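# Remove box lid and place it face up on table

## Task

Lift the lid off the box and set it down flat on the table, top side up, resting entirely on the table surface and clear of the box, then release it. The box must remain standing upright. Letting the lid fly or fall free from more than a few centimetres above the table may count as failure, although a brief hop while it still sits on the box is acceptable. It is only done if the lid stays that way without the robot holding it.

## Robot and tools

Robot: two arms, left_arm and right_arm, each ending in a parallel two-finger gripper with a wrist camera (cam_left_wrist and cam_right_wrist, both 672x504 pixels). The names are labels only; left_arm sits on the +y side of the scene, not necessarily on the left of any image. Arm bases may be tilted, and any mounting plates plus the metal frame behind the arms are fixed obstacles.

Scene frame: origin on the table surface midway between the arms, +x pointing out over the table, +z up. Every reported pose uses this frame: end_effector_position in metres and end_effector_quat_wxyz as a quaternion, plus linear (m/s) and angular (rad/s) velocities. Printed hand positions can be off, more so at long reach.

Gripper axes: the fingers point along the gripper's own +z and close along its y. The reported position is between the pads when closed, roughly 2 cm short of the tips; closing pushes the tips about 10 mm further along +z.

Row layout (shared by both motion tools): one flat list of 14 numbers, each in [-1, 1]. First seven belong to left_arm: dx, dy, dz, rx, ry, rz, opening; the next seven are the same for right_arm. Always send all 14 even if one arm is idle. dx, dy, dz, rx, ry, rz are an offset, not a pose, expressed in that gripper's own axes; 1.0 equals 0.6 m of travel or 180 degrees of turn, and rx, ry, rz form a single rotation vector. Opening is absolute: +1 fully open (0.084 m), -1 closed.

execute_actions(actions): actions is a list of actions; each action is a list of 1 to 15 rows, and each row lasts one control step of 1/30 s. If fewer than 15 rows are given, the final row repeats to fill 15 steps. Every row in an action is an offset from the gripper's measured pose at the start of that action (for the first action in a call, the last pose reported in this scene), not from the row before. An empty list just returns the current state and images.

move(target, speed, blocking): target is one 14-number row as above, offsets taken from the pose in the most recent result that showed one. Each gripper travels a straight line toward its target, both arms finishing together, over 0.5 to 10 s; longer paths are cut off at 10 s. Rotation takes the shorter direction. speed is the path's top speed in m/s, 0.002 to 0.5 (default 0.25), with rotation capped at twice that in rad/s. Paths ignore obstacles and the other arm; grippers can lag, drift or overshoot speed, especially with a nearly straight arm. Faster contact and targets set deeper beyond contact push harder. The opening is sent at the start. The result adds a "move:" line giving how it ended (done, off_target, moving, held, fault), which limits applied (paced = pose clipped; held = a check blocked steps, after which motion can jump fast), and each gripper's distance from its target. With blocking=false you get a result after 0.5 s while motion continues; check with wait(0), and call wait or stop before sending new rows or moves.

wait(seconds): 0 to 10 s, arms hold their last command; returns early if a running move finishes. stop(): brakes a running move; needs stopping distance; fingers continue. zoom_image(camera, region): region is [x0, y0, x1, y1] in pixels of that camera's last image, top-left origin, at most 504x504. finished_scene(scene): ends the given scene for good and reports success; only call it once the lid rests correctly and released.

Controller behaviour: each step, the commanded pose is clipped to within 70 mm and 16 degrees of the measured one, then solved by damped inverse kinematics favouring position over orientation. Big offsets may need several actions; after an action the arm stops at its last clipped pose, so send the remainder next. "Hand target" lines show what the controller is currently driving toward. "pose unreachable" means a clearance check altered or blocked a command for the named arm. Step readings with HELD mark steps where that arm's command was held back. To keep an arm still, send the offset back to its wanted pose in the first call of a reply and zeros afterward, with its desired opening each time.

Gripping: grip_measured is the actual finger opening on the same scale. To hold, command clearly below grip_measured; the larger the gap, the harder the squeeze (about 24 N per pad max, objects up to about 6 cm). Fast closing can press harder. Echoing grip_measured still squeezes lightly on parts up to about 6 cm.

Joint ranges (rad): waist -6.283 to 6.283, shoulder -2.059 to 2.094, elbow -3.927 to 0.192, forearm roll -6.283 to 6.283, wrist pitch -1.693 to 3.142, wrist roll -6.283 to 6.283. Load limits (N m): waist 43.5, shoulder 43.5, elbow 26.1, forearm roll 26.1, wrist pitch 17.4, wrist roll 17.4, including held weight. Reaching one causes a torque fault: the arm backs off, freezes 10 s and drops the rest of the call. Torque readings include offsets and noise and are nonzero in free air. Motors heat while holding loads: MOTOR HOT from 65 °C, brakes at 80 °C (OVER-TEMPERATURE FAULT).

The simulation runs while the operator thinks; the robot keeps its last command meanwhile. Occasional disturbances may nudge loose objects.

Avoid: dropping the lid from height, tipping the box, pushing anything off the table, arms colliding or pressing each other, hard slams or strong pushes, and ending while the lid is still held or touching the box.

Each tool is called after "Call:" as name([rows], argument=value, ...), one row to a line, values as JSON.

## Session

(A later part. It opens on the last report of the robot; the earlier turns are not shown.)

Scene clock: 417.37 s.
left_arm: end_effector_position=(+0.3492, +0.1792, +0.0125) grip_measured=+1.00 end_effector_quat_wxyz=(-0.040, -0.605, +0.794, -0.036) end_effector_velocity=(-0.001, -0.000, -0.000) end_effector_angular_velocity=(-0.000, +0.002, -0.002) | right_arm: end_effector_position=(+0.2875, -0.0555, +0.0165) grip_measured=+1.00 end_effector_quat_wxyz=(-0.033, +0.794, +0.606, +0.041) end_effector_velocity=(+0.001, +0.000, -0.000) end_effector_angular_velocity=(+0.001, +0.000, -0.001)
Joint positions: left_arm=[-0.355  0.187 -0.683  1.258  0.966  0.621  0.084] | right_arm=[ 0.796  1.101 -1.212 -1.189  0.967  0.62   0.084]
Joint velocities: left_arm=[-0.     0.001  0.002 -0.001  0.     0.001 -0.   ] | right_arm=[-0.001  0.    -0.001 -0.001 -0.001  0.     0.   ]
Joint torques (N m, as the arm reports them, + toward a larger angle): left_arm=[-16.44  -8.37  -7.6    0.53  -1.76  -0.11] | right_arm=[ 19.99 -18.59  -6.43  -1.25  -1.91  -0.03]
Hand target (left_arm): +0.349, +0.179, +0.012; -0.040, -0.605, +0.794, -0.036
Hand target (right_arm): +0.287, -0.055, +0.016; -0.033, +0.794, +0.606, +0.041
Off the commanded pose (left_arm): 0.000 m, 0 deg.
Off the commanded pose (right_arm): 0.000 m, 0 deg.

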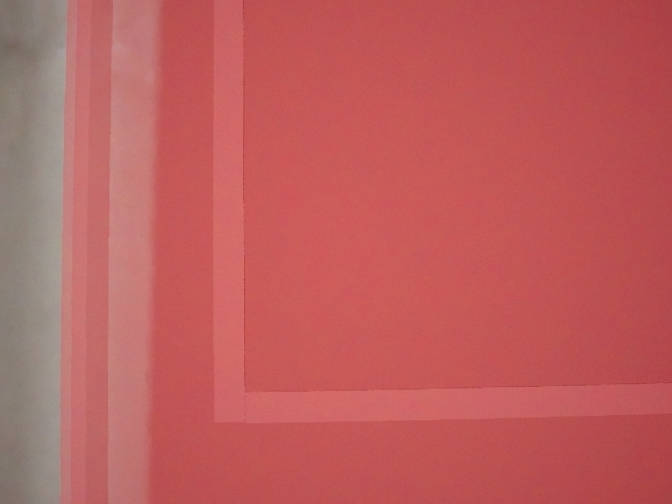

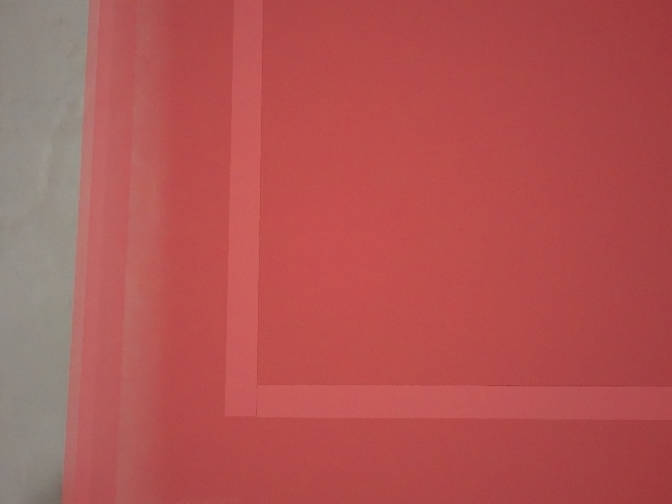

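Call:
move(target=[-0.0025,0,0.0014,0,0,0,1, -0.0058,0,0.0007,0,0,0,1], speed=0.002)

Scene clock: 429.37 s.
left_arm: end_effector_position=(+0.3495, +0.1805, +0.0115) grip_measured=+1.00 end_effector_quat_wxyz=(-0.041, -0.605, +0.794, -0.036) end_effector_velocity=(-0.000, +0.000, -0.000) end_effector_angular_velocity=(+0.001, +0.000, -0.001) | right_arm: end_effector_position=(+0.2867, -0.0586, +0.0158) grip_measured=+1.00 end_effector_quat_wxyz=(-0.033, +0.794, +0.606, +0.041) end_effector_velocity=(-0.001, -0.001, -0.001) end_effector_angular_velocity=(-0.004, -0.000, +0.002)
Joint positions: left_arm=[-0.351  0.185 -0.683  1.26   0.964  0.624  0.084] | right_arm=[ 0.793  1.092 -1.198 -1.195  0.965  0.626  0.084]
Joint velocities: left_arm=[ 0.001 -0.     0.001  0.001  0.     0.    -0.   ] | right_arm=[ 0.001 -0.     0.002  0.001  0.003 -0.     0.   ]
Joint torques (N m, as the arm reports them, + toward a larger angle): left_arm=[-16.1   -8.53  -7.65   0.51  -1.52  -0.04] | right_arm=[ 19.63 -18.3   -6.23  -1.31  -1.71   0.01]
Hand target (left_arm): +0.350, +0.181, +0.011; -0.040, -0.605, +0.794, -0.036
Hand target (right_arm): +0.287, -0.059, +0.016; -0.033, +0.794, +0.606, +0.041
Off the commanded pose (left_arm): 0.000 m, 0 deg.
Off the commanded pose (right_arm): 0.000 m, 0 deg.
move: done

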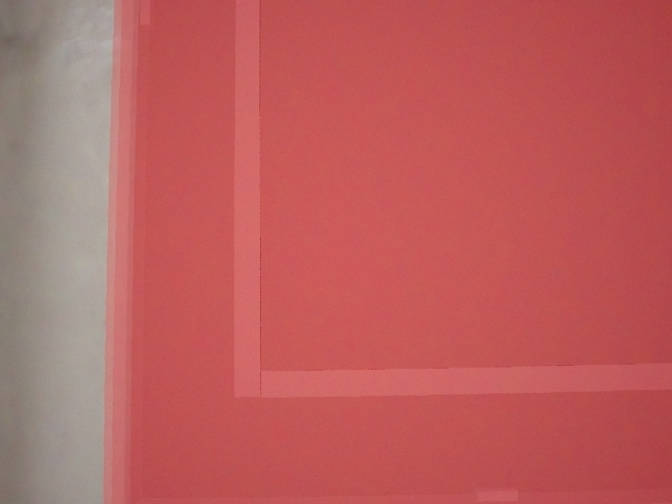

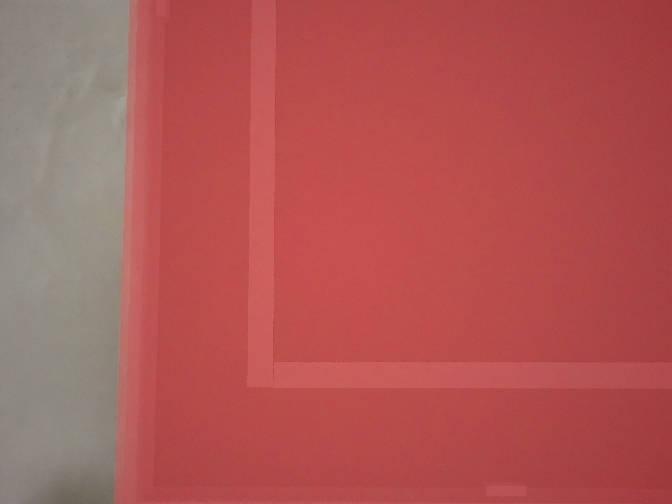

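Call:
move(target=[-0.104,0,-0.128,0,0.07,0,1, -0.104,0,-0.128,0,0.07,0,1], speed=0.2)

Scene clock: 437.60 s.
left_arm: end_effector_position=(+0.3678, +0.2484, +0.0809) grip_measured=+1.00 end_effector_quat_wxyz=(-0.127, -0.598, +0.785, -0.102) end_effector_velocity=(+0.001, +0.002, +0.002) end_effector_angular_velocity=(-0.004, +0.001, +0.004) | right_arm: end_effector_position=(+0.2681, -0.1258, +0.0860) grip_measured=+1.00 end_effector_quat_wxyz=(-0.099, +0.785, +0.599, +0.128) end_effector_velocity=(+0.000, -0.002, +0.001) end_effector_angular_velocity=(+0.004, +0.000, -0.002)
Joint positions: left_arm=[-0.328 -0.152 -0.676  0.866  0.971  1.102  0.084] | right_arm=[ 0.846  0.673 -0.757 -1.344  0.795  0.771  0.084]
Joint velocities: left_arm=[ 0.    -0.007 -0.004 -0.009  0.004  0.008  0.   ] | right_arm=[-0.    -0.009  0.008 -0.002 -0.003  0.002  0.   ]
Joint torques (N m, as the arm reports them, + toward a larger angle): left_arm=[-13.26  -7.57 -10.1    0.28  -1.5   -0.08] | right_arm=[ 16.24 -13.4   -6.67  -1.18  -1.84   0.04]
Hand target (left_arm): +0.368, +0.249, +0.081; -0.127, -0.598, +0.785, -0.102
Hand target (right_arm): +0.268, -0.126, +0.086; -0.099, +0.785, +0.599, +0.128
Off the commanded pose (left_arm): 0.000 m, 0 deg.
Off the commanded pose (right_arm): 0.001 m, 0 deg.
move: done

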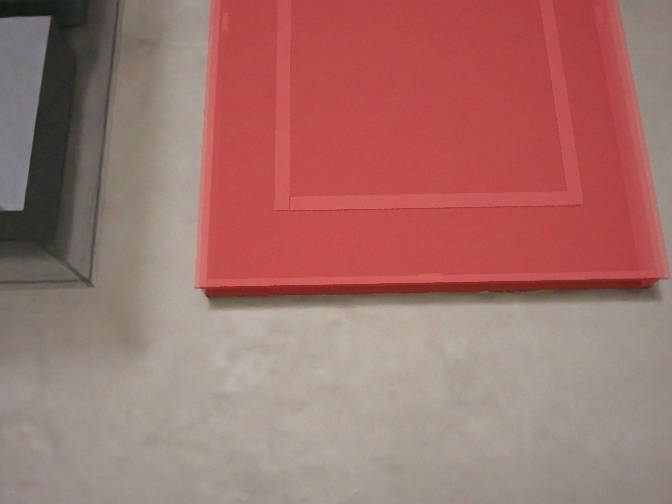

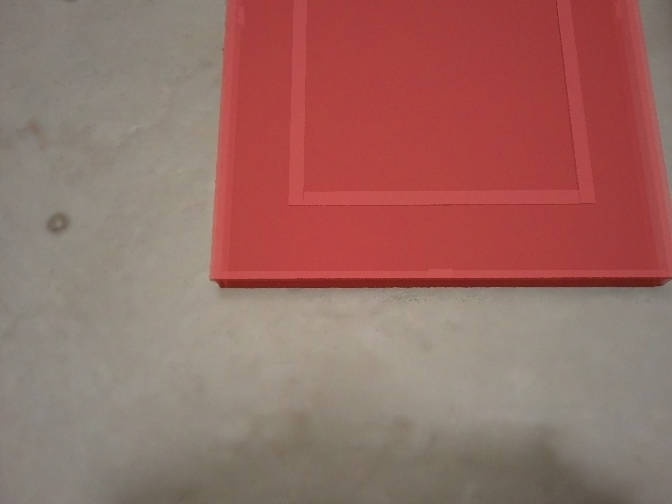

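Call:
execute_actions(actions=[])

Scene clock: 448.57 s.
left_arm: end_effector_position=(+0.3680, +0.2487, +0.0811) grip_measured=+1.00 end_effector_quat_wxyz=(-0.127, -0.598, +0.785, -0.102) end_effector_velocity=(+0.000, +0.001, +0.000) end_effector_angular_velocity=(-0.000, -0.001, +0.002) | right_arm: end_effector_position=(+0.2682, -0.1260, +0.0863) grip_measured=+1.00 end_effector_quat_wxyz=(-0.099, +0.785, +0.599, +0.128) end_effector_velocity=(-0.000, +0.000, -0.000) end_effector_angular_velocity=(+0.000, +0.001, +0.000)
Joint positions: left_arm=[-0.328 -0.153 -0.676  0.865  0.972  1.103  0.084] | right_arm=[ 0.846  0.671 -0.756 -1.344  0.794  0.771  0.084]
Joint velocities: left_arm=[-0.    -0.002 -0.    -0.    -0.     0.     0.   ] | right_arm=[-0.001  0.001 -0.001 -0.001 -0.001  0.    -0.   ]
Joint torques (N m, as the arm reports them, + toward a larger angle): left_arm=[-13.26  -7.48 -10.17   0.32  -1.61  -0.03] | right_arm=[ 15.94 -13.32  -6.83  -1.17  -1.87   0.04]
Hand target (left_arm): +0.368, +0.249, +0.081; -0.127, -0.598, +0.785, -0.102
Hand target (right_arm): +0.268, -0.126, +0.086; -0.099, +0.785, +0.599, +0.128
Off the commanded pose (left_arm): 0.001 m, 0 deg.
Off the commanded pose (right_arm): 0.001 m, 0 deg.

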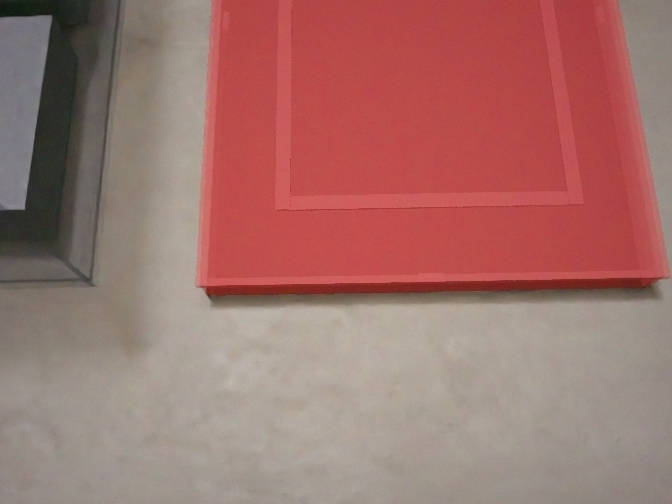

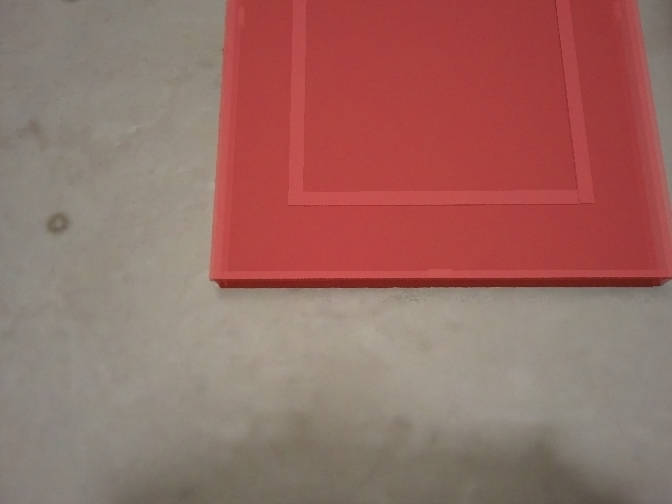

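The lid is still lying flat, top up and clear of the box, and both grippers have let go.

Call:
finished_scene(scene=2)

The scene is finished: the task was done.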